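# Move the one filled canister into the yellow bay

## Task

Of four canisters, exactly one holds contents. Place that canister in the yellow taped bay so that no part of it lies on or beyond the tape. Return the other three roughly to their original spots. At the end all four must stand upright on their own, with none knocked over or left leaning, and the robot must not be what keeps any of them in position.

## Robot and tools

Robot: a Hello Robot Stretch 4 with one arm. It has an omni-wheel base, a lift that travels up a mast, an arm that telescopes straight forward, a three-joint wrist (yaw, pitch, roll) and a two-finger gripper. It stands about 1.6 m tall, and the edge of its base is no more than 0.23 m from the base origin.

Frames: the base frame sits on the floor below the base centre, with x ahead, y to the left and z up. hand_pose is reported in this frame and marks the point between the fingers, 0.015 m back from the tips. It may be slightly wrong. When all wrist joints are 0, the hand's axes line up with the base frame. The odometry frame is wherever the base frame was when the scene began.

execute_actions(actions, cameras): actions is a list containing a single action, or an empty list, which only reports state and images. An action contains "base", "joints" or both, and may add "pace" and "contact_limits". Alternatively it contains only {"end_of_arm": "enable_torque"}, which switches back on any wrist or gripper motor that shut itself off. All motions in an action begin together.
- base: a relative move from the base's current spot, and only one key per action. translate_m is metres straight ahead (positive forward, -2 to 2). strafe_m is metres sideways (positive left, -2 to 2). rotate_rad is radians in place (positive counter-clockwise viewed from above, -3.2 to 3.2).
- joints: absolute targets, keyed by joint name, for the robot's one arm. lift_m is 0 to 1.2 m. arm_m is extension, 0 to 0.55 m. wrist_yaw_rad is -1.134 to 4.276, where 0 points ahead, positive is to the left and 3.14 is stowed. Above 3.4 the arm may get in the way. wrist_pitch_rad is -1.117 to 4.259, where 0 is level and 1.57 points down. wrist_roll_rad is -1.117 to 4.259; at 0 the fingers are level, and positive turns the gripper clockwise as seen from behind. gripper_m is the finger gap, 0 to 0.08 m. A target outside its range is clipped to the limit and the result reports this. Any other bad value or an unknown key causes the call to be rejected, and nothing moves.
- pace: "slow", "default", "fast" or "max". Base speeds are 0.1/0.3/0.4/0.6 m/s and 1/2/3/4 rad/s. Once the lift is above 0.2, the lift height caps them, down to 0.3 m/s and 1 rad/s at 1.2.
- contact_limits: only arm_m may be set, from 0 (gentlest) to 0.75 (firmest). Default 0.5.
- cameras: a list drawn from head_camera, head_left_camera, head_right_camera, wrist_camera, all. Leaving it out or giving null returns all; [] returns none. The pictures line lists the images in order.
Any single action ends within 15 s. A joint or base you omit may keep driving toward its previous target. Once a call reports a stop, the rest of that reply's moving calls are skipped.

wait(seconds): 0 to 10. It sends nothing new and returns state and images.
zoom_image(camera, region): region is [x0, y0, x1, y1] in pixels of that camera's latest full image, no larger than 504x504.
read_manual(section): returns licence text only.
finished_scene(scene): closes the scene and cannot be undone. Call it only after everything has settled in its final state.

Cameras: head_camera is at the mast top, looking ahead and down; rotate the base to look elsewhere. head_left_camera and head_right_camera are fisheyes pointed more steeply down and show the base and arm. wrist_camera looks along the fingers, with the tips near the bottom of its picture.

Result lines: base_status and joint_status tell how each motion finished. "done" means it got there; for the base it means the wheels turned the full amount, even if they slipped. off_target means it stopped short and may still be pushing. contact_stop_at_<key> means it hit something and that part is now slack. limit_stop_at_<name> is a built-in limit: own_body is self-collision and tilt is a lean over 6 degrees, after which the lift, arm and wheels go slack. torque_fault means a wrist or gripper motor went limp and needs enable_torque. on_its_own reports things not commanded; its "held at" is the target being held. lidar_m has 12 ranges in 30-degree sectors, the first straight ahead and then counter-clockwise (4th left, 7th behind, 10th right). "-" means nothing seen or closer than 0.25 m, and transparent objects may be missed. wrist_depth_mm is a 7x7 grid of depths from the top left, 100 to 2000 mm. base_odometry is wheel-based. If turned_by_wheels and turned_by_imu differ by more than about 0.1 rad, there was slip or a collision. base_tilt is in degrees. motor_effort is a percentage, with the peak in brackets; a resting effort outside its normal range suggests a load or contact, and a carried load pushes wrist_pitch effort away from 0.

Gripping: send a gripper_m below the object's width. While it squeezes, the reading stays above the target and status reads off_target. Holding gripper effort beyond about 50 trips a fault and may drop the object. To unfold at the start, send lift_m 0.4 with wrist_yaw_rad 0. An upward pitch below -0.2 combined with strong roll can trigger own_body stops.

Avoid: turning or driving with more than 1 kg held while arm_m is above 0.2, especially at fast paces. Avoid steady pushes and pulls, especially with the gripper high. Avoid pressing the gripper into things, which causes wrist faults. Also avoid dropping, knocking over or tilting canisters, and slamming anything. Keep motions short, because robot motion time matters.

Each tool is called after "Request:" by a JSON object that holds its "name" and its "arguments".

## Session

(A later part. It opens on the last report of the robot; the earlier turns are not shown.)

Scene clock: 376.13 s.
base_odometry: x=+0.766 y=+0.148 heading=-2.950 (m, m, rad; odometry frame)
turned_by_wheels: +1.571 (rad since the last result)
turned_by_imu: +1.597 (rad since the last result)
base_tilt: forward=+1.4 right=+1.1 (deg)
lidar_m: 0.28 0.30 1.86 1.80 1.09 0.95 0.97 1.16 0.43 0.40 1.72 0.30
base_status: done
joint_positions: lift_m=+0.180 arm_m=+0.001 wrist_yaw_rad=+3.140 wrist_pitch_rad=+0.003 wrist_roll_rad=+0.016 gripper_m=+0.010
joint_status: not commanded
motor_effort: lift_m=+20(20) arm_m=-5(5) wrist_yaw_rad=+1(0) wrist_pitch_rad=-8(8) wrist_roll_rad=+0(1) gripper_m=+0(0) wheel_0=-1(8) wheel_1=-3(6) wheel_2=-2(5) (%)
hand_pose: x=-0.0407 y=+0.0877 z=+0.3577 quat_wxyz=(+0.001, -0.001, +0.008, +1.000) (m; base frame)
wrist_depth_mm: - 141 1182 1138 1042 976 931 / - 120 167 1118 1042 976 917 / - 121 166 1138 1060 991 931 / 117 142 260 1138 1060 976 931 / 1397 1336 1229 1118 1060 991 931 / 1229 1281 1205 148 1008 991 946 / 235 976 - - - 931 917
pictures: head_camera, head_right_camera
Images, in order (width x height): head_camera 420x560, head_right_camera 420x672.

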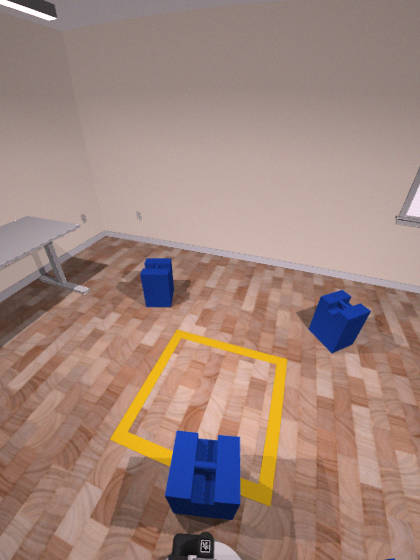

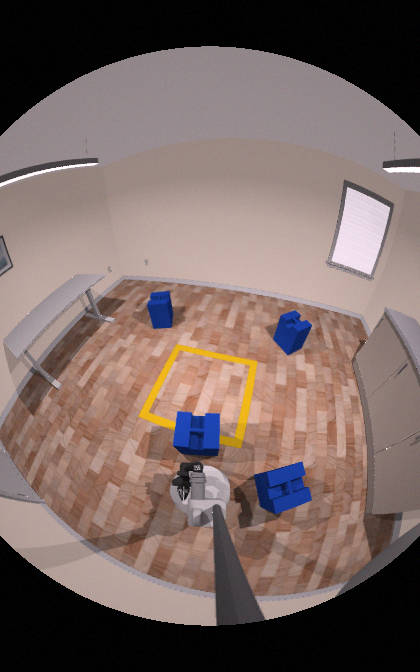

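Request:
{"name": "execute_actions", "arguments": {"actions": [{"base": {"translate_m": 0.55}}], "cameras": ["head_camera", "head_right_camera"]}}

Scene clock: 382.00 s.
base_odometry: x=+0.226 y=+0.043 heading=-2.949 (m, m, rad; odometry frame)
turned_by_wheels: +0.001 (rad since the last result)
turned_by_imu: +0.001 (rad since the last result)
base_tilt: forward=+1.3 right=+1.1 (deg)
lidar_m: 0.25 0.25 1.67 1.68 1.69 1.48 1.49 0.60 0.62 1.63 1.24 0.26
base_status: done
joint_positions: lift_m=+0.180 arm_m=+0.001 wrist_yaw_rad=+3.140 wrist_pitch_rad=+0.003 wrist_roll_rad=+0.016 gripper_m=+0.010
joint_status: not commanded
motor_effort: lift_m=+20(20) arm_m=-5(5) wrist_yaw_rad=+1(2) wrist_pitch_rad=-8(8) wrist_roll_rad=-1(0) gripper_m=-1(2) wheel_0=+8(14) wheel_1=+3(11) wheel_2=-5(18) (%)
hand_pose: x=-0.0408 y=+0.0878 z=+0.3577 quat_wxyz=(+0.001, -0.001, +0.008, +1.000) (m; base frame)
wrist_depth_mm: - 141 1756 1661 1618 1464 1397 / - 120 166 1756 1576 1464 1366 / - 121 166 1708 1576 1499 1397 / 117 142 259 1708 1576 1464 1397 / 715 1983 1808 1708 1576 1499 1397 / 741 1366 1366 148 1336 1281 1255 / 234 960 - - - 946 917
pictures: head_camera, head_right_camera
Images, in order (width x height): head_camera 420x560, head_right_camera 420x672.

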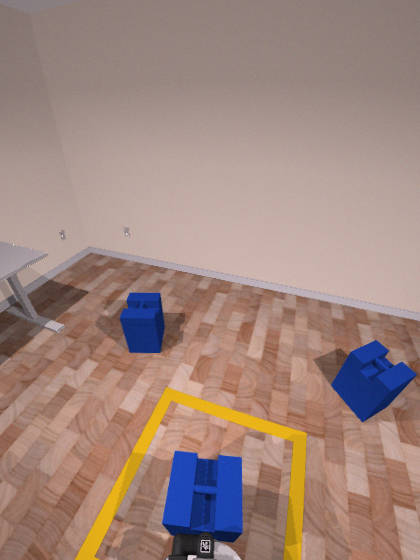

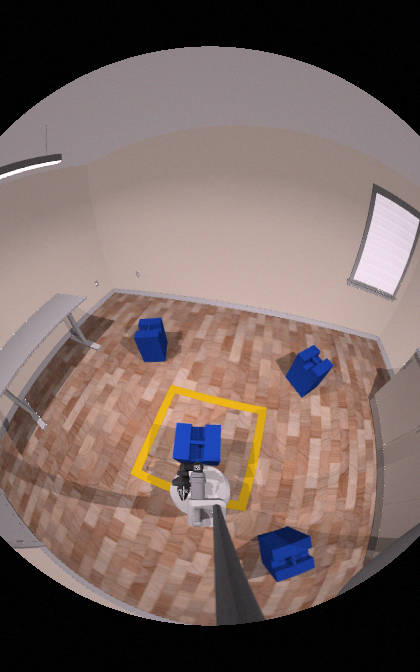

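That puts the canister inside. I'll back away and check it from a distance.

Request:
{"name": "execute_actions", "arguments": {"actions": [{"base": {"translate_m": -0.45}, "pace": "fast"}], "cameras": ["head_camera", "head_right_camera"]}}

Scene clock: 387.27 s.
base_odometry: x=+0.668 y=+0.129 heading=-2.950 (m, m, rad; odometry frame)
turned_by_wheels: +0.000 (rad since the last result)
turned_by_imu: -0.002 (rad since the last result)
base_tilt: forward=+1.4 right=+1.1 (deg)
lidar_m: 0.66 1.76 1.83 1.98 1.20 1.04 1.05 1.25 0.44 0.39 1.77 1.55
base_status: done
joint_positions: lift_m=+0.180 arm_m=+0.001 wrist_yaw_rad=+3.140 wrist_pitch_rad=+0.003 wrist_roll_rad=+0.016 gripper_m=+0.010
joint_status: not commanded
motor_effort: lift_m=+20(20) arm_m=-5(5) wrist_yaw_rad=+0(1) wrist_pitch_rad=-8(8) wrist_roll_rad=+0(0) gripper_m=-1(0) wheel_0=-1(9) wheel_1=+0(8) wheel_2=-2(14) (%)
hand_pose: x=-0.0408 y=+0.0878 z=+0.3577 quat_wxyz=(+0.001, -0.001, +0.008, +1.000) (m; base frame)
wrist_depth_mm: - 141 1308 1205 1138 1060 1008 / - 120 167 1229 1160 1098 1008 / - 121 166 1229 1160 1078 1025 / 117 142 259 1281 1138 1078 1008 / 1537 1430 1336 1229 1138 1098 1025 / 1205 1366 1308 148 1118 1078 1025 / 235 976 - - - 931 917
pictures: head_camera, head_right_camera
Images, in order (width x height): head_camera 420x560, head_right_camera 420x672.

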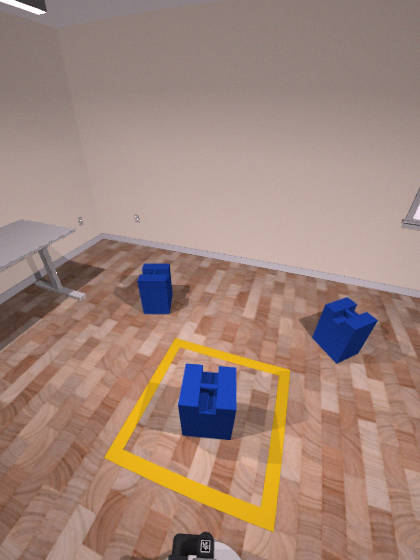

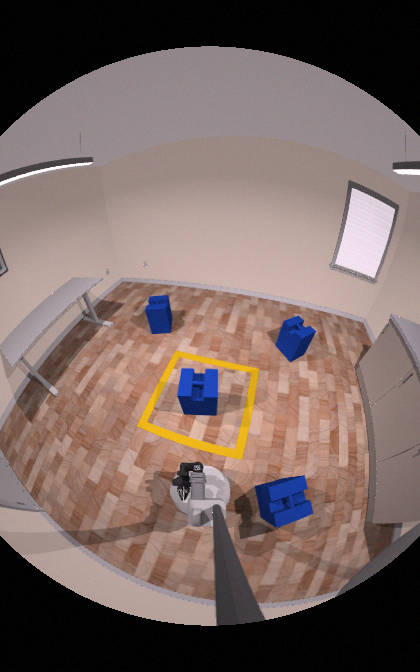

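The heavy canister sits well inside the tape with room on all sides. All four canisters are upright, and nothing is touching the robot.

Request:
{"name": "finished_scene", "arguments": {"scene": 1}}

The scene is finished: the task was done.


## Next scene

The same job, from a new start.

Request:
{"name": "execute_actions", "arguments": {"actions": [], "cameras": ["head_left_camera", "head_right_camera"]}}

Scene clock: 0.00 s.
base_odometry: x=+0.000 y=+0.000 heading=+0.000 (m, m, rad; odometry frame)
turned_by_wheels: +0.000 (rad since the last result)
turned_by_imu: +0.000 (rad since the last result)
base_tilt: forward=+1.3 right=+1.1 (deg)
lidar_m: 1.72 1.21 1.06 2.00 1.11 1.12 1.60 0.79 0.90 1.70 0.84 0.85
base_status: not commanded
joint_positions: lift_m=+0.247 arm_m=+0.000 wrist_yaw_rad=+3.103 wrist_pitch_rad=+0.017 wrist_roll_rad=+0.016 gripper_m=+0.040
joint_status: not commanded
motor_effort: lift_m=+21 arm_m=-1 wrist_yaw_rad=+1 wrist_pitch_rad=-8 wrist_roll_rad=-1 gripper_m=-1 wheel_0=+0 wheel_1=-1 wheel_2=+0 (%)
hand_pose: x=-0.0380 y=+0.0956 z=+0.4217 quat_wxyz=(+0.019, -0.008, +0.008, +1.000) (m; base frame)
wrist_depth_mm: - 141 - - - - - / - 122 192 - - - - / - 134 195 - - - - / 143 144 - - - - - / 842 - - - - - 991 / 842 1430 130 1430 138 1397 976 / 809 - - - - - 991
pictures: head_left_camera, head_right_camera
Images, in order (width x height): head_left_camera 420x672, head_right_camera 420x672.

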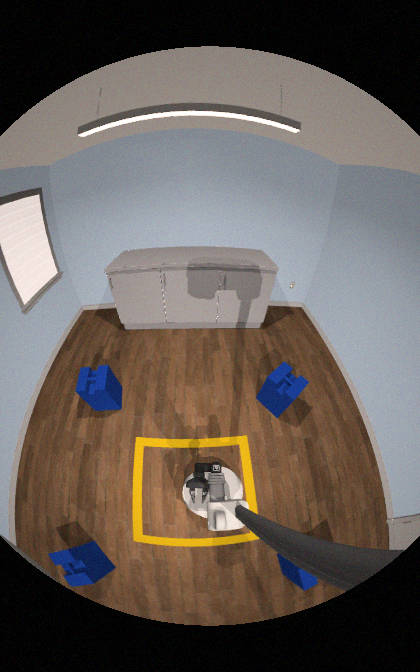

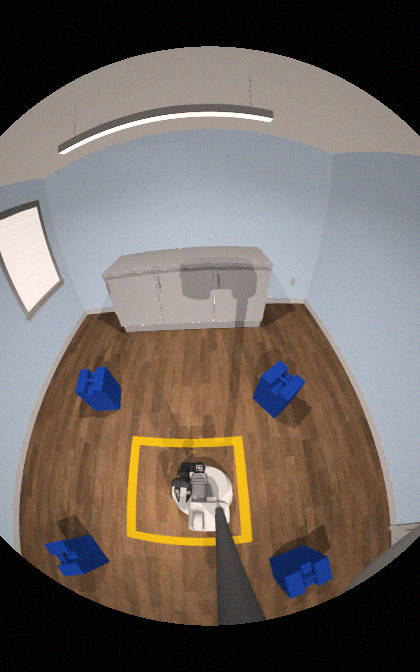

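Request:
{"name": "zoom_image", "arguments": {"camera": "head_right_camera", "region": [40, 350, 360, 620]}}

Region (40, 350, 360, 620) of head_right_camera's 420x672 image, scaled by 1.575, with more detail than that image has; it fills the top 425 rows of this view, and the rest is white.

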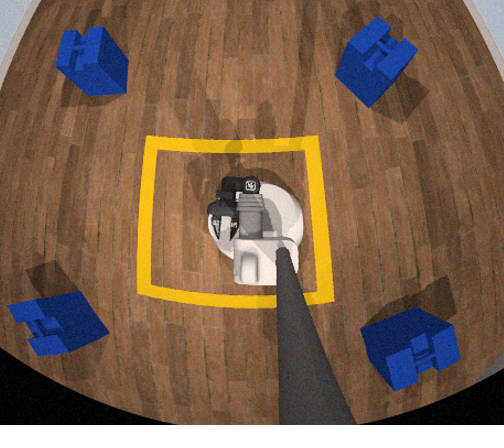

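Request:
{"name": "execute_actions", "arguments": {"actions": [{"base": {"rotate_rad": -0.616}, "joints": {"lift_m": 0.4, "wrist_yaw_rad": 0.0, "arm_m": 0.12}, "pace": "fast"}], "cameras": []}}

Scene clock: 21.77 s.
base_odometry: x=+0.000 y=+0.000 heading=-0.616 (m, m, rad; odometry frame)
turned_by_wheels: -0.616 (rad since the last result)
turned_by_imu: -0.627 (rad since the last result)
base_tilt: forward=+1.3 right=+1.1 (deg)
lidar_m: 0.85 1.70 1.73 1.05 2.01 1.11 1.12 1.60 0.81 0.86 1.70 1.72
base_status: done
joint_positions: lift_m=+0.400 arm_m=+0.119 wrist_yaw_rad=+0.001 wrist_pitch_rad=+0.017 wrist_roll_rad=+0.016 gripper_m=+0.040
joint_status: all done
motor_effort: lift_m=+23(27) arm_m=+5(6) wrist_yaw_rad=+0(7) wrist_pitch_rad=-8(9) wrist_roll_rad=-1(0) gripper_m=+0(1) wheel_0=+2(11) wheel_1=+1(9) wheel_2=+2(10) (%)
hand_pose: x=+0.5028 y=-0.0873 z=+0.5745 quat_wxyz=(+1.000, +0.008, +0.008, +0.000) (m; base frame)
wrist_depth_mm: 1756 1983 - - 1863 1499 1255 / 1756 1983 - - 1863 1499 1255 / 1255 1430 - - 1921 1537 1255 / 1281 1397 - - 1921 1537 1281 / 1308 1464 - - 1863 1537 1281 / 1281 1430 130 723 138 1464 1281 / 1336 - - - - - 1255
pictures: none
No camera images: the call's "cameras" was empty. Leave "cameras" out to get every camera's image.

Request:
{"name": "execute_actions", "arguments": {"actions": [{"joints": {"lift_m": 0.0, "wrist_pitch_rad": 0.5, "arm_m": 0.40, "gripper_m": 0.01}, "contact_limits": {"arm_m": 0.2}}], "cameras": ["wrist_camera"]}}

Scene clock: 27.63 s.
base_odometry: x=+0.000 y=+0.000 heading=-0.616 (m, m, rad; odometry frame)
turned_by_wheels: +0.000 (rad since the last result)
turned_by_imu: -0.001 (rad since the last result)
base_tilt: forward=+1.3 right=+1.2 (deg)
lidar_m: 0.84 1.70 1.75 1.08 2.01 1.12 1.10 1.59 0.82 0.87 1.72 1.74
base_status: not commanded
joint_positions: lift_m=+0.000 arm_m=+0.399 wrist_yaw_rad=+0.000 wrist_pitch_rad=+0.502 wrist_roll_rad=+0.016 gripper_m=+0.010
joint_status: all done
motor_effort: lift_m=+18(22) arm_m=+5(4) wrist_yaw_rad=+1(0) wrist_pitch_rad=-8(4) wrist_roll_rad=-1(1) gripper_m=-1(0) wheel_0=+2(2) wheel_1=+1(1) wheel_2=+2(2) (%)
contact_limits: arm_m 0.2
hand_pose: x=+0.7564 y=-0.0874 z=+0.0760 quat_wxyz=(+0.969, +0.008, +0.249, -0.002) (m; base frame)
wrist_depth_mm: 267 243 224 208 195 1182 1042 / 699 266 244 225 209 768 759 / 508 293 267 244 225 504 500 / 399 325 293 266 247 379 375 / 315 314 307 286 273 304 301 / 259 258 258 143 141 254 250 / 227 231 - - - 229 -
pictures: wrist_camera
Images, in order (width x height): wrist_camera 616x392.

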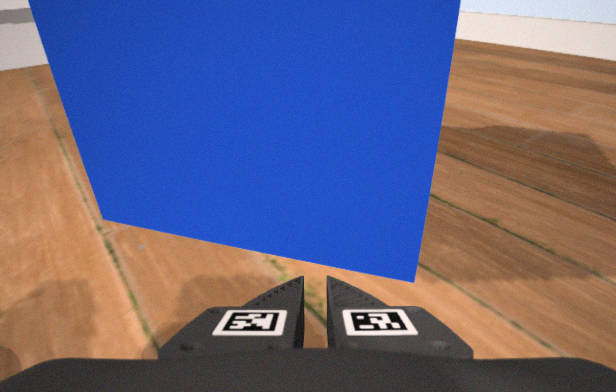

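Request:
{"name": "execute_actions", "arguments": {"actions": [{"joints": {"arm_m": 0.52}, "contact_limits": {"arm_m": 0.2}}], "cameras": []}}

Scene clock: 32.93 s.
base_odometry: x=+0.000 y=+0.000 heading=-0.616 (m, m, rad; odometry frame)
turned_by_wheels: +0.000 (rad since the last result)
turned_by_imu: -0.001 (rad since the last result)
base_tilt: forward=+1.4 right=+1.2 (deg)
lidar_m: 0.89 1.70 1.75 1.08 2.02 1.10 1.11 1.61 0.83 0.87 1.71 1.74
base_status: not commanded
joint_positions: lift_m=+0.000 arm_m=+0.519 wrist_yaw_rad=+0.000 wrist_pitch_rad=+0.503 wrist_roll_rad=+0.016 gripper_m=+0.010
joint_status: all done
motor_effort: lift_m=+18(18) arm_m=+5(5) wrist_yaw_rad=+2(7) wrist_pitch_rad=-8(10) wrist_roll_rad=-1(1) gripper_m=-1(2) wheel_0=+2(2) wheel_1=+1(1) wheel_2=+2(2) (%)
contact_limits: arm_m 0.2
hand_pose: x=+0.8763 y=-0.0875 z=+0.0759 quat_wxyz=(+0.969, +0.008, +0.249, -0.002) (m; base frame)
wrist_depth_mm: 149 138 128 119 112 105 - / 162 150 138 129 120 112 111 / 181 165 151 139 129 121 442 / 203 182 166 151 140 130 355 / 231 206 183 167 153 142 301 / 250 235 195 143 141 158 250 / 227 230 - - - 221 -
pictures: none
No camera images: the call's "cameras" was empty. Leave "cameras" out to get every camera's image.

The front-right canister slid about 3 cm with the arm barely loaded (peak 5, no contact stop), so it's empty. Next I'll test the back-right one.

Request:
{"name": "execute_actions", "arguments": {"actions": [{"joints": {"arm_m": 0.28}, "pace": "fast"}], "cameras": []}}

Scene clock: 49.27 s.
base_odometry: x=+0.000 y=+0.000 heading=-0.616 (m, m, rad; odometry frame)
turned_by_wheels: +0.000 (rad since the last result)
turned_by_imu: -0.001 (rad since the last result)
base_tilt: forward=+1.4 right=+1.2 (deg)
lidar_m: 0.87 1.70 1.73 1.06 2.00 1.09 1.12 1.60 0.80 0.87 1.70 1.73
base_status: not commanded
joint_positions: lift_m=+0.000 arm_m=+0.281 wrist_yaw_rad=+0.000 wrist_pitch_rad=+0.503 wrist_roll_rad=+0.016 gripper_m=+0.010
joint_status: all done
motor_effort: lift_m=+18(18) arm_m=-5(4) wrist_yaw_rad=+1(2) wrist_pitch_rad=-7(8) wrist_roll_rad=+0(0) gripper_m=-1(1) wheel_0=+2(2) wheel_1=+1(1) wheel_2=+2(2) (%)
hand_pose: x=+0.6381 y=-0.0875 z=+0.0760 quat_wxyz=(+0.969, +0.008, +0.249, -0.002) (m; base frame)
wrist_depth_mm: 1118 397 362 340 332 1255 1098 / 866 676 392 366 357 768 759 / 544 500 430 394 452 504 500 / 399 394 392 387 384 379 377 / 315 312 312 309 306 303 301 / 259 259 259 143 141 253 250 / 228 231 - - - 229 -
pictures: none
No camera images: the call's "cameras" was empty. Leave "cameras" out to get every camera's image.

Request:
{"name": "execute_actions", "arguments": {"actions": [{"base": {"rotate_rad": -1.67}, "pace": "fast"}], "cameras": ["head_camera", "wrist_camera"]}}

Scene clock: 53.67 s.
base_odometry: x=+0.000 y=+0.000 heading=-2.286 (m, m, rad; odometry frame)
turned_by_wheels: -1.670 (rad since the last result)
turned_by_imu: -1.701 (rad since the last result)
base_tilt: forward=+1.4 right=+1.1 (deg)
lidar_m: 0.82 1.71 1.71 0.86 1.72 1.69 1.08 1.99 2.01 1.09 1.58 0.86
base_status: done
joint_positions: lift_m=+0.000 arm_m=+0.281 wrist_yaw_rad=+0.000 wrist_pitch_rad=+0.502 wrist_roll_rad=+0.016 gripper_m=+0.010
joint_status: not commanded
motor_effort: lift_m=+19(19) arm_m=-5(5) wrist_yaw_rad=+2(2) wrist_pitch_rad=-7(8) wrist_roll_rad=-1(1) gripper_m=-3(1) wheel_0=-1(9) wheel_1=-1(8) wheel_2=-1(11) (%)
hand_pose: x=+0.6382 y=-0.0874 z=+0.0759 quat_wxyz=(+0.969, +0.008, +0.249, -0.002) (m; base frame)
wrist_depth_mm: 1118 1255 415 342 290 273 1308 / 854 831 661 368 310 310 759 / 539 530 484 402 332 375 504 / 399 394 392 389 349 364 377 / 314 314 310 310 307 304 301 / 259 259 259 143 141 253 251 / 228 231 - - - 229 -
pictures: head_camera, wrist_camera
Images, in order (width x height): head_camera 420x560, wrist_camera 616x392.

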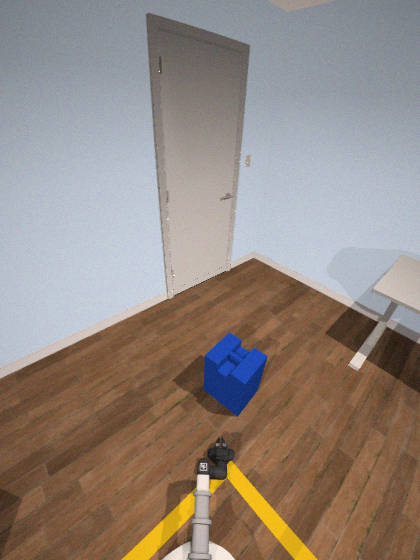

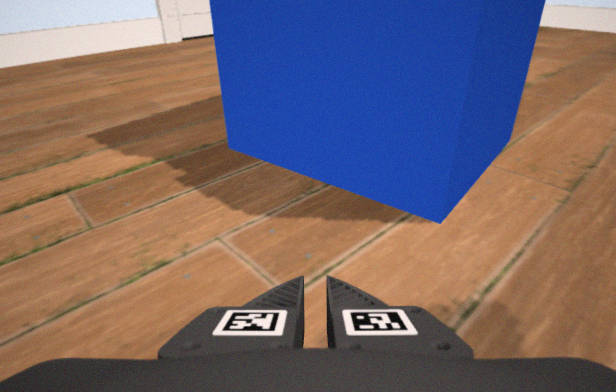

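Request:
{"name": "execute_actions", "arguments": {"actions": [{"base": {"rotate_rad": -0.06}, "joints": {"arm_m": 0.42}, "contact_limits": {"arm_m": 0.2}}], "cameras": ["wrist_camera"]}}

Scene clock: 62.20 s.
base_odometry: x=+0.000 y=+0.000 heading=-2.345 (m, m, rad; odometry frame)
turned_by_wheels: -0.059 (rad since the last result)
turned_by_imu: -0.061 (rad since the last result)
base_tilt: forward=+1.3 right=+1.1 (deg)
lidar_m: 0.82 1.71 1.71 0.87 0.95 1.73 1.04 2.01 2.01 1.11 1.59 0.98
base_status: done
joint_positions: lift_m=+0.000 arm_m=+0.419 wrist_yaw_rad=+0.000 wrist_pitch_rad=+0.502 wrist_roll_rad=+0.016 gripper_m=+0.010
joint_status: all done
motor_effort: lift_m=+19(19) arm_m=+5(6) wrist_yaw_rad=+1(2) wrist_pitch_rad=-7(8) wrist_roll_rad=-1(0) gripper_m=-3(3) wheel_0=+3(7) wheel_1=+2(5) wheel_2=+2(3) (%)
contact_limits: arm_m 0.2
hand_pose: x=+0.7764 y=-0.0874 z=+0.0759 quat_wxyz=(+0.969, +0.008, +0.249, -0.002) (m; base frame)
wrist_depth_mm: 1078 264 216 182 158 145 1281 / 854 296 236 197 169 160 759 / 544 338 260 213 181 198 504 / 399 370 290 233 195 268 377 / 315 314 297 258 212 291 303 / 259 258 257 143 141 253 250 / 227 230 - - - 229 -
pictures: wrist_camera
Images, in order (width x height): wrist_camera 616x392.

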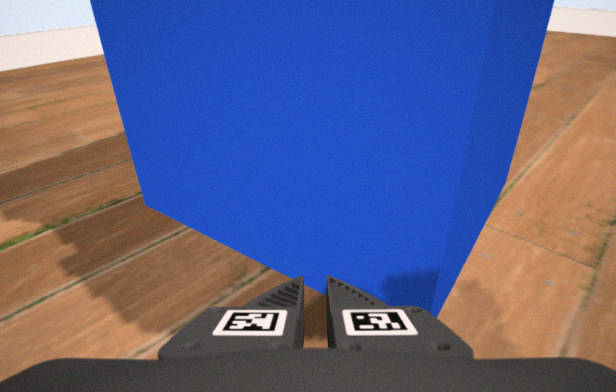

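Request:
{"name": "execute_actions", "arguments": {"actions": [{"joints": {"arm_m": 0.518}, "contact_limits": {"arm_m": 0.2}}], "cameras": []}}

Scene clock: 68.57 s.
base_odometry: x=+0.000 y=+0.000 heading=-2.345 (m, m, rad; odometry frame)
turned_by_wheels: +0.000 (rad since the last result)
turned_by_imu: -0.001 (rad since the last result)
base_tilt: forward=+1.4 right=+1.2 (deg)
lidar_m: 0.86 1.72 1.69 0.86 0.92 1.73 1.06 2.02 1.99 1.11 1.60 1.03
base_status: not commanded
joint_positions: lift_m=+0.000 arm_m=+0.517 wrist_yaw_rad=+0.000 wrist_pitch_rad=+0.503 wrist_roll_rad=+0.016 gripper_m=+0.010
joint_status: all done
motor_effort: lift_m=+19(19) arm_m=+5(9) wrist_yaw_rad=+2(3) wrist_pitch_rad=-8(10) wrist_roll_rad=+0(1) gripper_m=-1(2) wheel_0=+4(3) wheel_1=+2(2) wheel_2=+2(2) (%)
contact_limits: arm_m 0.2
hand_pose: x=+0.8743 y=-0.0875 z=+0.0758 quat_wxyz=(+0.969, +0.008, +0.249, -0.002) (m; base frame)
wrist_depth_mm: 224 173 143 121 106 - - / 723 195 157 131 113 103 - / 539 220 172 142 121 106 - / 397 252 192 155 131 112 - / 312 289 216 171 141 120 - / 258 258 224 143 138 129 234 / 226 231 - - - 132 -
pictures: none
No camera images: the call's "cameras" was empty. Leave "cameras" out to get every camera's image.

The back-right canister slid easily too (peak 9, no contact stop), so it's empty. That leaves the back-left and front-left, both out of arm's reach from here. I'll go to the back-left one first.

Request:
{"name": "execute_actions", "arguments": {"actions": [{"joints": {"arm_m": 0.42}, "pace": "fast"}], "cameras": []}}

Scene clock: 78.93 s.
base_odometry: x=+0.000 y=+0.000 heading=-2.345 (m, m, rad; odometry frame)
turned_by_wheels: +0.000 (rad since the last result)
turned_by_imu: -0.001 (rad since the last result)
base_tilt: forward=+1.4 right=+1.2 (deg)
lidar_m: 0.85 1.72 1.71 0.87 0.94 1.71 1.06 2.01 2.01 1.10 1.61 1.03
base_status: not commanded
joint_positions: lift_m=+0.000 arm_m=+0.421 wrist_yaw_rad=+0.000 wrist_pitch_rad=+0.503 wrist_roll_rad=+0.016 gripper_m=+0.010
joint_status: all done
motor_effort: lift_m=+19(20) arm_m=-5(6) wrist_yaw_rad=+1(0) wrist_pitch_rad=-7(8) wrist_roll_rad=+0(1) gripper_m=-1(1) wheel_0=+3(3) wheel_1=+2(3) wheel_2=+2(2) (%)
hand_pose: x=+0.7782 y=-0.0874 z=+0.0759 quat_wxyz=(+0.969, +0.008, +0.249, -0.002) (m; base frame)
wrist_depth_mm: 1078 300 248 211 182 170 1281 / 854 340 271 226 196 193 750 / 539 496 298 246 209 248 500 / 394 384 332 268 226 343 377 / 314 312 310 287 244 291 301 / 258 259 257 143 141 252 250 / 227 231 - - - 228 -
pictures: none
No camera images: the call's "cameras" was empty. Leave "cameras" out to get every camera's image.

Request:
{"name": "execute_actions", "arguments": {"actions": [{"base": {"rotate_rad": -1.47}, "joints": {"arm_m": 0.25}, "pace": "fast"}], "cameras": ["head_camera", "wrist_camera"]}}

Scene clock: 84.33 s.
base_odometry: x=+0.000 y=+0.000 heading=+2.468 (m, m, rad; odometry frame)
turned_by_wheels: -1.470 (rad since the last result)
turned_by_imu: -1.497 (rad since the last result)
base_tilt: forward=+1.4 right=+1.2 (deg)
lidar_m: 1.10 1.60 0.86 0.85 1.70 1.75 0.88 1.72 1.72 1.05 2.00 1.13
base_status: done
joint_positions: lift_m=+0.000 arm_m=+0.251 wrist_yaw_rad=+0.000 wrist_pitch_rad=+0.503 wrist_roll_rad=+0.016 gripper_m=+0.010
joint_status: all done
motor_effort: lift_m=+20(20) arm_m=-5(6) wrist_yaw_rad=+1(2) wrist_pitch_rad=-8(8) wrist_roll_rad=-1(0) gripper_m=-3(1) wheel_0=-1(13) wheel_1=-1(9) wheel_2=-2(16) (%)
hand_pose: x=+0.6082 y=-0.0875 z=+0.0759 quat_wxyz=(+0.969, +0.008, +0.249, -0.002) (m; base frame)
wrist_depth_mm: 1537 1708 1537 591 564 1098 1255 / 842 842 798 640 609 699 768 / 544 535 525 521 517 508 504 / 399 397 392 387 384 382 377 / 315 314 312 309 306 304 303 / 260 259 259 143 141 253 251 / 229 231 - - - 229 -
pictures: head_camera, wrist_camera
Images, in order (width x height): head_camera 420x560, wrist_camera 616x392.

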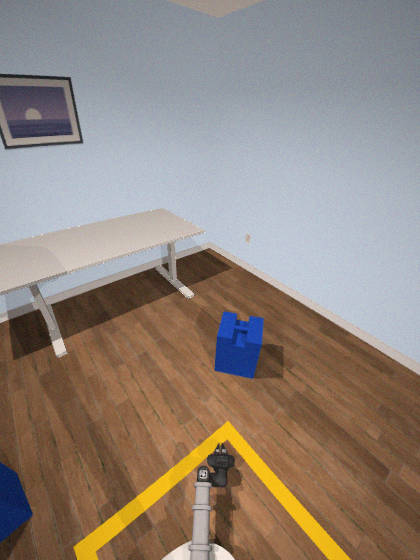

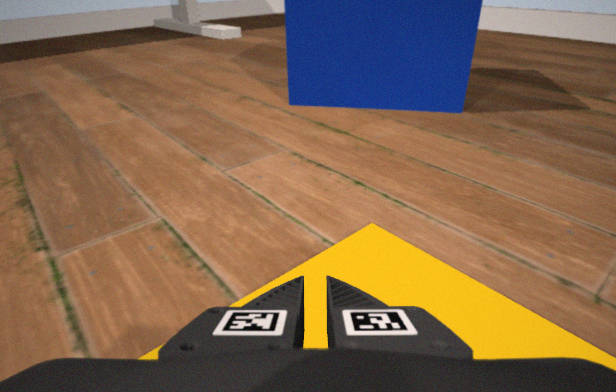

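Request:
{"name": "execute_actions", "arguments": {"actions": [{"base": {"rotate_rad": -0.09}, "joints": {"arm_m": 0.40}, "pace": "fast"}], "cameras": []}}

Request:
{"name": "execute_actions", "arguments": {"actions": [{"base": {"translate_m": 0.25}}], "cameras": ["wrist_camera"]}}

Scene clock: 91.03 s.
base_odometry: x=+0.000 y=+0.000 heading=+2.378 (m, m, rad; odometry frame)
turned_by_wheels: -0.090 (rad since the last result)
turned_by_imu: -0.092 (rad since the last result)
base_tilt: forward=+1.4 right=+1.2 (deg)
lidar_m: 1.10 1.61 1.03 0.85 1.72 1.73 0.87 0.95 1.71 1.06 2.00 2.00
base_status: done
joint_positions: lift_m=+0.000 arm_m=+0.399 wrist_yaw_rad=+0.000 wrist_pitch_rad=+0.502 wrist_roll_rad=+0.016 gripper_m=+0.010
joint_status: all done
motor_effort: lift_m=+20(20) arm_m=+5(6) wrist_yaw_rad=+1(3) wrist_pitch_rad=-7(7) wrist_roll_rad=+0(1) gripper_m=-3(2) wheel_0=+2(10) wheel_1=+2(6) wheel_2=+1(8) (%)
hand_pose: x=+0.7564 y=-0.0874 z=+0.0759 quat_wxyz=(+0.969, +0.008, +0.249, -0.002) (m; base frame)
wrist_depth_mm: 1576 1464 455 442 433 1308 1160 / 854 831 496 477 466 759 759 / 539 535 517 500 488 508 500 / 399 394 389 387 384 379 377 / 315 312 310 309 306 304 300 / 259 258 258 143 141 253 250 / 227 230 - - - 229 -
pictures: none
No camera images: the call's "cameras" was empty. Leave "cameras" out to get every camera's image.

Scene clock: 93.30 s.
base_odometry: x=-0.181 y=+0.173 heading=+2.378 (m, m, rad; odometry frame)
turned_by_wheels: +0.000 (rad since the last result)
turned_by_imu: +0.000 (rad since the last result)
base_tilt: forward=+1.4 right=+1.1 (deg)
lidar_m: 0.85 1.43 1.42 0.83 1.00 1.90 1.13 1.88 1.89 1.06 1.82 0.92
base_status: done
joint_positions: lift_m=+0.000 arm_m=+0.399 wrist_yaw_rad=+0.000 wrist_pitch_rad=+0.502 wrist_roll_rad=+0.016 gripper_m=+0.010
joint_status: not commanded
motor_effort: lift_m=+20(19) arm_m=+5(5) wrist_yaw_rad=+0(0) wrist_pitch_rad=-8(8) wrist_roll_rad=+0(1) gripper_m=+0(0) wheel_0=+1(8) wheel_1=+0(5) wheel_2=+0(12) (%)
hand_pose: x=+0.7564 y=-0.0874 z=+0.0759 quat_wxyz=(+0.969, +0.008, +0.249, -0.002) (m; base frame)
wrist_depth_mm: 1397 222 216 211 206 202 200 / 854 241 234 228 223 216 219 / 544 263 254 247 240 234 469 / 399 297 278 268 260 254 375 / 314 306 297 290 283 281 301 / 258 258 258 143 141 253 250 / 228 230 - - - 228 -
pictures: wrist_camera
Images, in order (width x height): wrist_camera 616x392.

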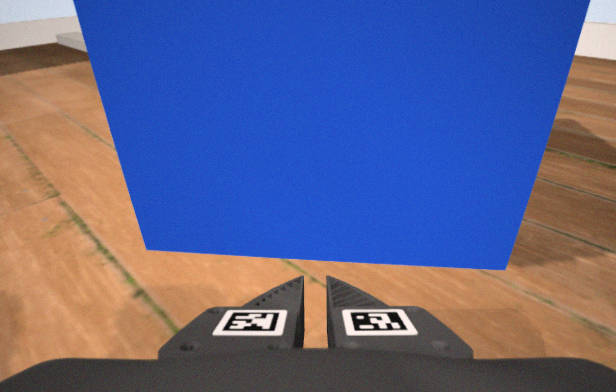

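Request:
{"name": "execute_actions", "arguments": {"actions": [{"joints": {"arm_m": 0.523}, "contact_limits": {"arm_m": 0.2}}], "cameras": []}}

Scene clock: 100.73 s.
base_odometry: x=-0.181 y=+0.173 heading=+2.378 (m, m, rad; odometry frame)
turned_by_wheels: +0.000 (rad since the last result)
turned_by_imu: -0.001 (rad since the last result)
base_tilt: forward=+1.4 right=+1.1 (deg)
lidar_m: 0.86 1.44 1.42 0.83 1.01 1.89 1.13 1.89 1.90 1.08 1.82 0.93
base_status: not commanded
joint_positions: lift_m=+0.000 arm_m=+0.522 wrist_yaw_rad=-0.003 wrist_pitch_rad=+0.504 wrist_roll_rad=+0.016 gripper_m=+0.010
joint_status: all done
motor_effort: lift_m=+19(20) arm_m=+8(15) wrist_yaw_rad=+8(28) wrist_pitch_rad=-13(24) wrist_roll_rad=+0(1) gripper_m=-1(2) wheel_0=+1(2) wheel_1=+0(1) wheel_2=-2(4) (%)
contact_limits: arm_m 0.2
hand_pose: x=+0.8785 y=-0.0879 z=+0.0755 quat_wxyz=(+0.968, +0.008, +0.249, -0.003) (m; base frame)
wrist_depth_mm: 125 122 119 117 114 112 - / 135 132 129 126 123 120 - / 147 144 140 136 132 129 127 / 162 157 153 148 144 141 138 / 183 174 168 163 158 154 151 / 245 196 179 143 141 169 166 / 227 215 - - - 182 -
pictures: none
No camera images: the call's "cameras" was empty. Leave "cameras" out to get every camera's image.

The back-left push finished "all done" with no contact stop, but its peaks (arm 15, wrist yaw 28, pitch 24) were well above the front-right (5, 7, 10) and back-right (9, 3, 10) pushes here, and lidar barely moved (0.85 to 0.86), so I infer it's the full one without having tested the front-left.

Request:
{"name": "execute_actions", "arguments": {"actions": [{"joints": {"arm_m": 0.0, "lift_m": 0.4, "wrist_pitch_rad": 0.0}, "pace": "fast"}], "cameras": []}}

Scene clock: 133.17 s.
base_odometry: x=-0.181 y=+0.173 heading=+2.378 (m, m, rad; odometry frame)
turned_by_wheels: +0.000 (rad since the last result)
turned_by_imu: -0.001 (rad since the last result)
base_tilt: forward=+1.3 right=+1.2 (deg)
lidar_m: 0.87 1.42 1.41 0.85 0.98 1.89 1.13 1.90 1.89 1.07 1.80 0.92
base_status: not commanded
joint_positions: lift_m=+0.400 arm_m=+0.001 wrist_yaw_rad=+0.000 wrist_pitch_rad=+0.003 wrist_roll_rad=+0.016 gripper_m=+0.010
joint_status: all done
motor_effort: lift_m=+22(26) arm_m=-5(6) wrist_yaw_rad=+1(11) wrist_pitch_rad=-8(40) wrist_roll_rad=-1(0) gripper_m=-1(3) wheel_0=+1(1) wheel_1=+0(0) wheel_2=-1(2) (%)
hand_pose: x=+0.3844 y=-0.0875 z=+0.5775 quat_wxyz=(+1.000, +0.008, +0.001, +0.000) (m; base frame)
wrist_depth_mm: 1808 - - - 1808 1537 1366 / 1808 - - - 1863 1576 1336 / 1756 - - - 1808 1537 1366 / 1808 - - - 1863 1618 1366 / 1863 - - - 1921 1576 1336 / 1756 1808 1983 143 141 1576 1366 / 1397 1464 - - - 1464 1366
pictures: none
No camera images: the call's "cameras" was empty. Leave "cameras" out to get every camera's image.

Request:
{"name": "execute_actions", "arguments": {"actions": [{"base": {"strafe_m": -0.51}, "joints": {"wrist_yaw_rad": 3.14}, "pace": "fast"}], "cameras": ["head_right_camera"]}}

Scene clock: 138.30 s.
base_odometry: x=+0.172 y=+0.541 heading=+2.378 (m, m, rad; odometry frame)
turned_by_wheels: +0.000 (rad since the last result)
turned_by_imu: -0.002 (rad since the last result)
base_tilt: forward=+1.3 right=+1.1 (deg)
lidar_m: 1.02 0.92 1.78 1.32 2.27 1.20 1.21 1.53 0.58 0.56 1.47 1.47
base_status: done
joint_positions: lift_m=+0.400 arm_m=+0.001 wrist_yaw_rad=+3.139 wrist_pitch_rad=+0.003 wrist_roll_rad=+0.016 gripper_m=+0.010
joint_status: all done
motor_effort: lift_m=+22(22) arm_m=-5(5) wrist_yaw_rad=+2(7) wrist_pitch_rad=-8(8) wrist_roll_rad=+0(0) gripper_m=-2(1) wheel_0=-2(13) wheel_1=+0(12) wheel_2=+0(3) (%)
hand_pose: x=-0.0408 y=+0.0879 z=+0.5775 quat_wxyz=(+0.001, -0.001, +0.008, +1.000) (m; base frame)
wrist_depth_mm: - 142 - - - - 1921 / - 116 147 - - - 1983 / - 122 158 - - - 1921 / 145 144 281 - - - 1921 / 842 1661 1983 - 1464 - 1921 / 831 1661 1921 143 141 1921 1863 / 226 1464 - - - 1499 1430
pictures: head_right_camera
Images, in order (width x height): head_right_camera 420x672.

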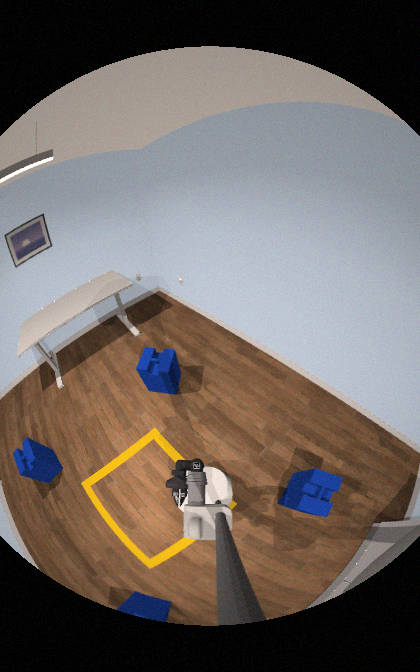

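Request:
{"name": "execute_actions", "arguments": {"actions": [{"base": {"translate_m": 0.9}, "joints": {"lift_m": 0.18}, "pace": "fast"}], "cameras": ["head_right_camera"]}}

Scene clock: 146.33 s.
base_odometry: x=-0.478 y=+1.164 heading=+2.378 (m, m, rad; odometry frame)
turned_by_wheels: +0.000 (rad since the last result)
turned_by_imu: +0.001 (rad since the last result)
base_tilt: forward=+1.3 right=+1.1 (deg)
lidar_m: 0.94 1.17 0.25 0.25 1.68 2.91 2.09 1.07 1.73 0.98 0.82 0.82
base_status: done
joint_positions: lift_m=+0.180 arm_m=+0.001 wrist_yaw_rad=+3.140 wrist_pitch_rad=+0.003 wrist_roll_rad=+0.016 gripper_m=+0.010
joint_status: all done
motor_effort: lift_m=+18(23) arm_m=-5(5) wrist_yaw_rad=+1(2) wrist_pitch_rad=-8(9) wrist_roll_rad=+0(0) gripper_m=-1(1) wheel_0=+2(8) wheel_1=+1(4) wheel_2=+1(10) (%)
hand_pose: x=-0.0408 y=+0.0878 z=+0.3578 quat_wxyz=(+0.001, -0.001, +0.008, +1.000) (m; base frame)
wrist_depth_mm: - 142 - - - - - / - 116 147 - - - - / - 122 158 - - - - / 145 144 281 - - - - / 654 - - - - - - / 647 1205 1281 143 141 1229 1205 / 226 960 - - - 960 931
pictures: head_right_camera
Images, in order (width x height): head_right_camera 420x672.

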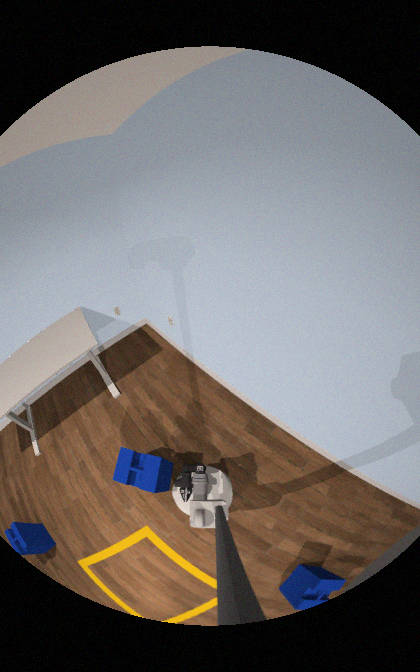

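Request:
{"name": "execute_actions", "arguments": {"actions": [{"base": {"translate_m": 0.5}}], "cameras": []}}

Scene clock: 154.57 s.
base_odometry: x=-0.839 y=+1.509 heading=+2.379 (m, m, rad; odometry frame)
turned_by_wheels: +0.000 (rad since the last result)
turned_by_imu: +0.000 (rad since the last result)
base_tilt: forward=+1.3 right=+1.1 (deg)
lidar_m: 0.54 0.94 0.83 0.94 0.38 0.34 2.58 1.49 0.98 0.56 0.44 0.44
base_status: done
joint_positions: lift_m=+0.180 arm_m=+0.001 wrist_yaw_rad=+3.140 wrist_pitch_rad=+0.003 wrist_roll_rad=+0.016 gripper_m=+0.010
joint_status: not commanded
motor_effort: lift_m=+18(18) arm_m=-5(5) wrist_yaw_rad=+1(1) wrist_pitch_rad=-9(8) wrist_roll_rad=-1(1) gripper_m=-2(1) wheel_0=+3(8) wheel_1=+1(8) wheel_2=+0(7) (%)
hand_pose: x=-0.0408 y=+0.0878 z=+0.3578 quat_wxyz=(+0.001, -0.001, +0.008, +1.000) (m; base frame)
wrist_depth_mm: - 142 - - - - - / - 116 147 - - - - / - 122 158 - - - - / 145 144 281 - - - - / 917 1576 - - - 389 382 / 647 1255 1281 143 141 387 379 / 226 960 - - - 387 382
pictures: none
No camera images: the call's "cameras" was empty. Leave "cameras" out to get every camera's image.

Request:
{"name": "execute_actions", "arguments": {"actions": [{"base": {"strafe_m": 0.43}}], "cameras": []}}

Request:
{"name": "execute_actions", "arguments": {"actions": [{"base": {"rotate_rad": 3.14}, "pace": "fast"}], "cameras": ["head_camera", "head_right_camera"]}}

Scene clock: 162.60 s.
base_odometry: x=-1.137 y=+1.198 heading=+2.378 (m, m, rad; odometry frame)
turned_by_wheels: +0.000 (rad since the last result)
turned_by_imu: +0.000 (rad since the last result)
base_tilt: forward=+1.4 right=+1.2 (deg)
lidar_m: 0.89 0.51 0.51 0.60 1.03 0.25 0.25 0.27 1.58 0.91 0.74 0.76
base_status: done
joint_positions: lift_m=+0.180 arm_m=+0.001 wrist_yaw_rad=+3.140 wrist_pitch_rad=+0.003 wrist_roll_rad=+0.016 gripper_m=+0.010
joint_status: not commanded
motor_effort: lift_m=+19(19) arm_m=-5(5) wrist_yaw_rad=+1(1) wrist_pitch_rad=-8(9) wrist_roll_rad=-1(0) gripper_m=-3(3) wheel_0=-2(11) wheel_1=+1(9) wheel_2=+0(0) (%)
hand_pose: x=-0.0408 y=+0.0878 z=+0.3578 quat_wxyz=(+0.001, -0.001, +0.008, +1.000) (m; base frame)
wrist_depth_mm: - 142 - - - - - / - 115 147 - - - - / - 122 157 - - - - / 145 144 279 - - - - / 309 384 382 364 - 1921 1537 / 309 384 370 143 141 1229 1229 / 226 389 - - - 960 917
pictures: none
No camera images: the call's "cameras" was empty. Leave "cameras" out to get every camera's image.

Scene clock: 164.93 s.
base_odometry: x=-1.137 y=+1.198 heading=-0.765 (m, m, rad; odometry frame)
turned_by_wheels: +3.140 (rad since the last result)
turned_by_imu: +3.195 (rad since the last result)
base_tilt: forward=+1.3 right=+1.1 (deg)
lidar_m: 0.25 0.27 1.61 0.87 0.76 0.75 0.90 0.51 0.50 0.58 1.07 0.25
base_status: done
joint_positions: lift_m=+0.180 arm_m=+0.001 wrist_yaw_rad=+3.140 wrist_pitch_rad=+0.003 wrist_roll_rad=+0.016 gripper_m=+0.010
joint_status: not commanded
motor_effort: lift_m=+19(19) arm_m=-5(5) wrist_yaw_rad=+2(2) wrist_pitch_rad=-8(8) wrist_roll_rad=-1(0) gripper_m=-2(1) wheel_0=-3(11) wheel_1=+0(9) wheel_2=-2(13) (%)
hand_pose: x=-0.0407 y=+0.0878 z=+0.3577 quat_wxyz=(+0.001, -0.001, +0.008, +1.000) (m; base frame)
wrist_depth_mm: - 142 1281 1138 917 768 668 / - 116 147 1138 917 768 676 / - 121 157 1138 917 768 676 / 145 145 281 1138 931 778 676 / 741 1430 1537 1138 931 768 676 / 640 1281 1308 143 141 778 683 / 226 960 - - - 759 691
pictures: head_camera, head_right_camera
Images, in order (width x height): head_camera 420x560, head_right_camera 420x672.

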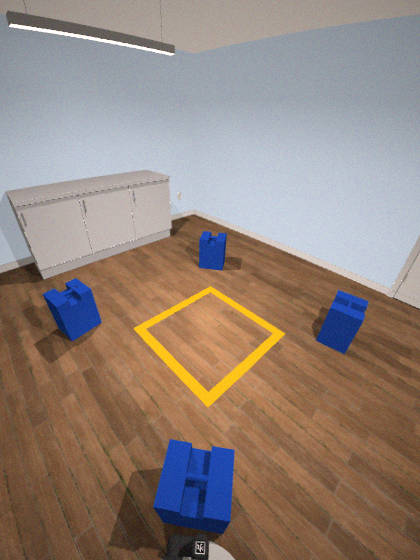

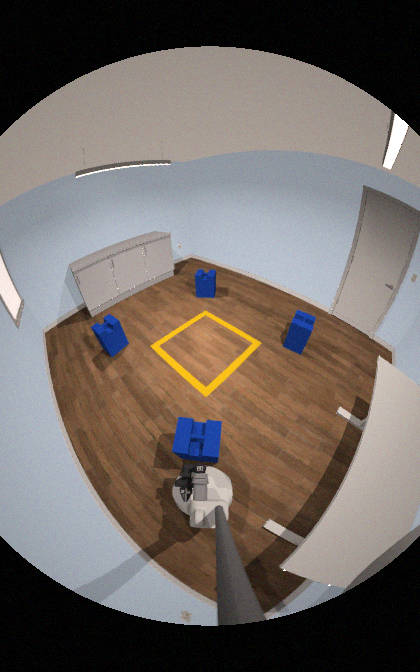

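Request:
{"name": "execute_actions", "arguments": {"actions": [{"base": {"translate_m": 0.6}}], "cameras": ["head_camera"]}}

Scene clock: 171.73 s.
base_odometry: x=-0.704 y=+0.783 heading=-0.765 (m, m, rad; odometry frame)
turned_by_wheels: +0.000 (rad since the last result)
turned_by_imu: +0.001 (rad since the last result)
base_tilt: forward=+1.4 right=+1.1 (deg)
lidar_m: 0.25 0.25 1.31 1.42 1.20 1.15 1.40 0.91 0.89 1.07 1.25 0.25
base_status: done
joint_positions: lift_m=+0.180 arm_m=+0.001 wrist_yaw_rad=+3.140 wrist_pitch_rad=+0.003 wrist_roll_rad=+0.016 gripper_m=+0.010
joint_status: not commanded
motor_effort: lift_m=+19(19) arm_m=-5(5) wrist_yaw_rad=+1(2) wrist_pitch_rad=-8(9) wrist_roll_rad=-1(0) gripper_m=-2(1) wheel_0=+4(12) wheel_1=+4(9) wheel_2=-3(12) (%)
hand_pose: x=-0.0408 y=+0.0878 z=+0.3577 quat_wxyz=(+0.001, -0.001, +0.008, +1.000) (m; base frame)
wrist_depth_mm: - 142 - 1708 1397 1182 1042 / - 116 147 1756 1430 1182 1025 / - 122 157 1756 1430 1182 1042 / 145 145 279 1756 1430 1182 1042 / 750 1808 - 1756 1430 1205 1042 / 654 1281 1281 143 141 1138 1025 / 226 960 - - - 960 917
pictures: head_camera
Images, in order (width x height): head_camera 420x560.

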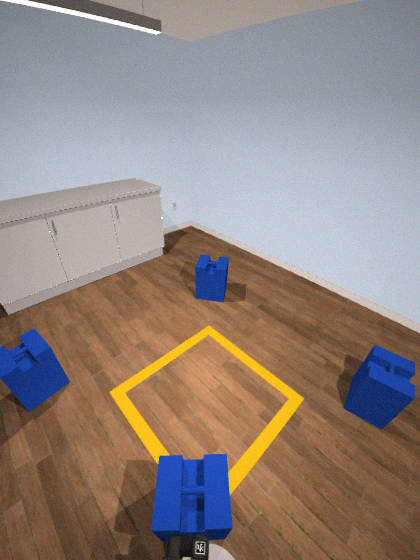

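Request:
{"name": "execute_actions", "arguments": {"actions": [{"base": {"translate_m": 0.5}}], "cameras": ["head_camera", "head_right_camera"]}}

Scene clock: 180.77 s.
base_odometry: x=-0.343 y=+0.437 heading=-0.764 (m, m, rad; odometry frame)
turned_by_wheels: +0.001 (rad since the last result)
turned_by_imu: +0.001 (rad since the last result)
base_tilt: forward=+1.3 right=+1.1 (deg)
lidar_m: 0.25 0.25 0.29 1.15 1.57 1.56 1.50 1.26 1.27 1.06 1.00 2.16
base_status: done
joint_positions: lift_m=+0.180 arm_m=+0.001 wrist_yaw_rad=+3.141 wrist_pitch_rad=+0.003 wrist_roll_rad=+0.016 gripper_m=+0.010
joint_status: not commanded
motor_effort: lift_m=+19(19) arm_m=-3(5) wrist_yaw_rad=-2(8) wrist_pitch_rad=-8(8) wrist_roll_rad=+0(1) gripper_m=-1(0) wheel_0=+4(12) wheel_1=+4(7) wheel_2=-2(14) (%)
hand_pose: x=-0.0411 y=+0.0875 z=+0.3577 quat_wxyz=(+0.000, -0.001, +0.008, +1.000) (m; base frame)
wrist_depth_mm: - 142 - - 1808 1537 1336 / - 115 146 - 1863 1537 1336 / - 121 156 - 1808 1576 1336 / 145 144 277 - 1863 1576 1336 / 1008 - - - 1863 1576 1336 / 654 1281 1281 143 141 1255 1205 / 226 976 - - - 976 931
pictures: head_camera, head_right_camera
Images, in order (width x height): head_camera 420x560, head_right_camera 420x672.

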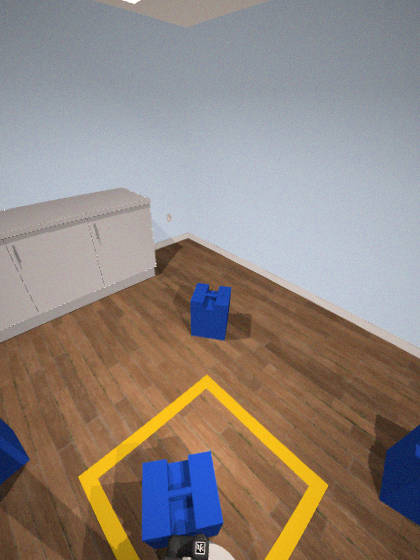

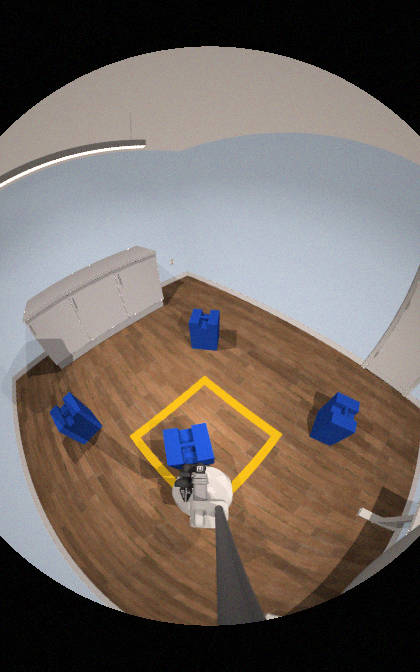

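The canister is inside the bay. I'll back off and check it from a distance.

Request:
{"name": "execute_actions", "arguments": {"actions": [{"base": {"translate_m": -0.45}, "pace": "fast"}], "cameras": ["head_camera", "head_right_camera"]}}

Scene clock: 186.93 s.
base_odometry: x=-0.668 y=+0.749 heading=-0.764 (m, m, rad; odometry frame)
turned_by_wheels: +0.000 (rad since the last result)
turned_by_imu: -0.002 (rad since the last result)
base_tilt: forward=+1.3 right=+1.2 (deg)
lidar_m: 0.64 0.65 1.30 1.45 1.23 1.23 1.44 0.94 0.96 1.11 1.21 2.51
base_status: done
joint_positions: lift_m=+0.180 arm_m=+0.001 wrist_yaw_rad=+3.140 wrist_pitch_rad=+0.003 wrist_roll_rad=+0.016 gripper_m=+0.010
joint_status: not commanded
motor_effort: lift_m=+19(19) arm_m=-3(3) wrist_yaw_rad=+0(2) wrist_pitch_rad=-8(9) wrist_roll_rad=+0(0) gripper_m=-1(0) wheel_0=-3(8) wheel_1=+0(6) wheel_2=-3(14) (%)
hand_pose: x=-0.0411 y=+0.0877 z=+0.3577 quat_wxyz=(+0.001, -0.001, +0.008, +1.000) (m; base frame)
wrist_depth_mm: - 142 - 1808 1464 1205 1060 / - 115 147 1808 1464 1229 1060 / - 121 157 1808 1464 1229 1060 / 145 144 278 1808 1464 1229 1060 / 931 1863 - 1808 1499 1229 1060 / 654 1255 1281 143 141 1182 1042 / 226 960 - - - 960 931
pictures: head_camera, head_right_camera
Images, in order (width x height): head_camera 420x560, head_right_camera 420x672.

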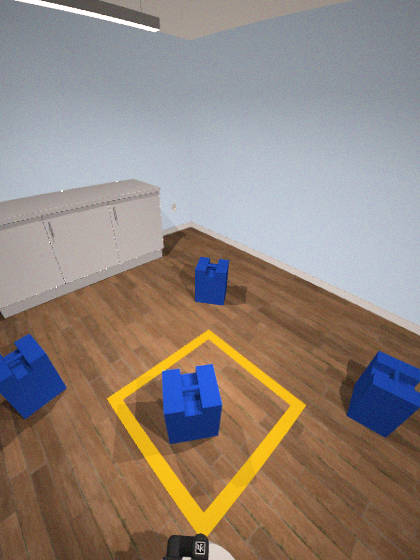

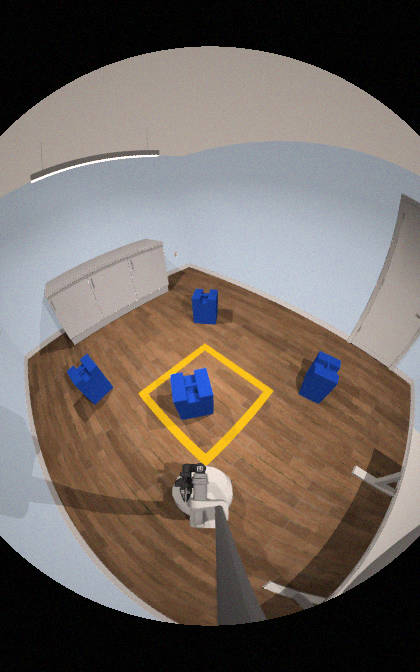

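The heavy canister is centred well inside the tape. All four are upright, the other three are about where they started, and the robot is clear of everything.

Request:
{"name": "finished_scene", "arguments": {"scene": 2}}

The scene is finished: the task was done.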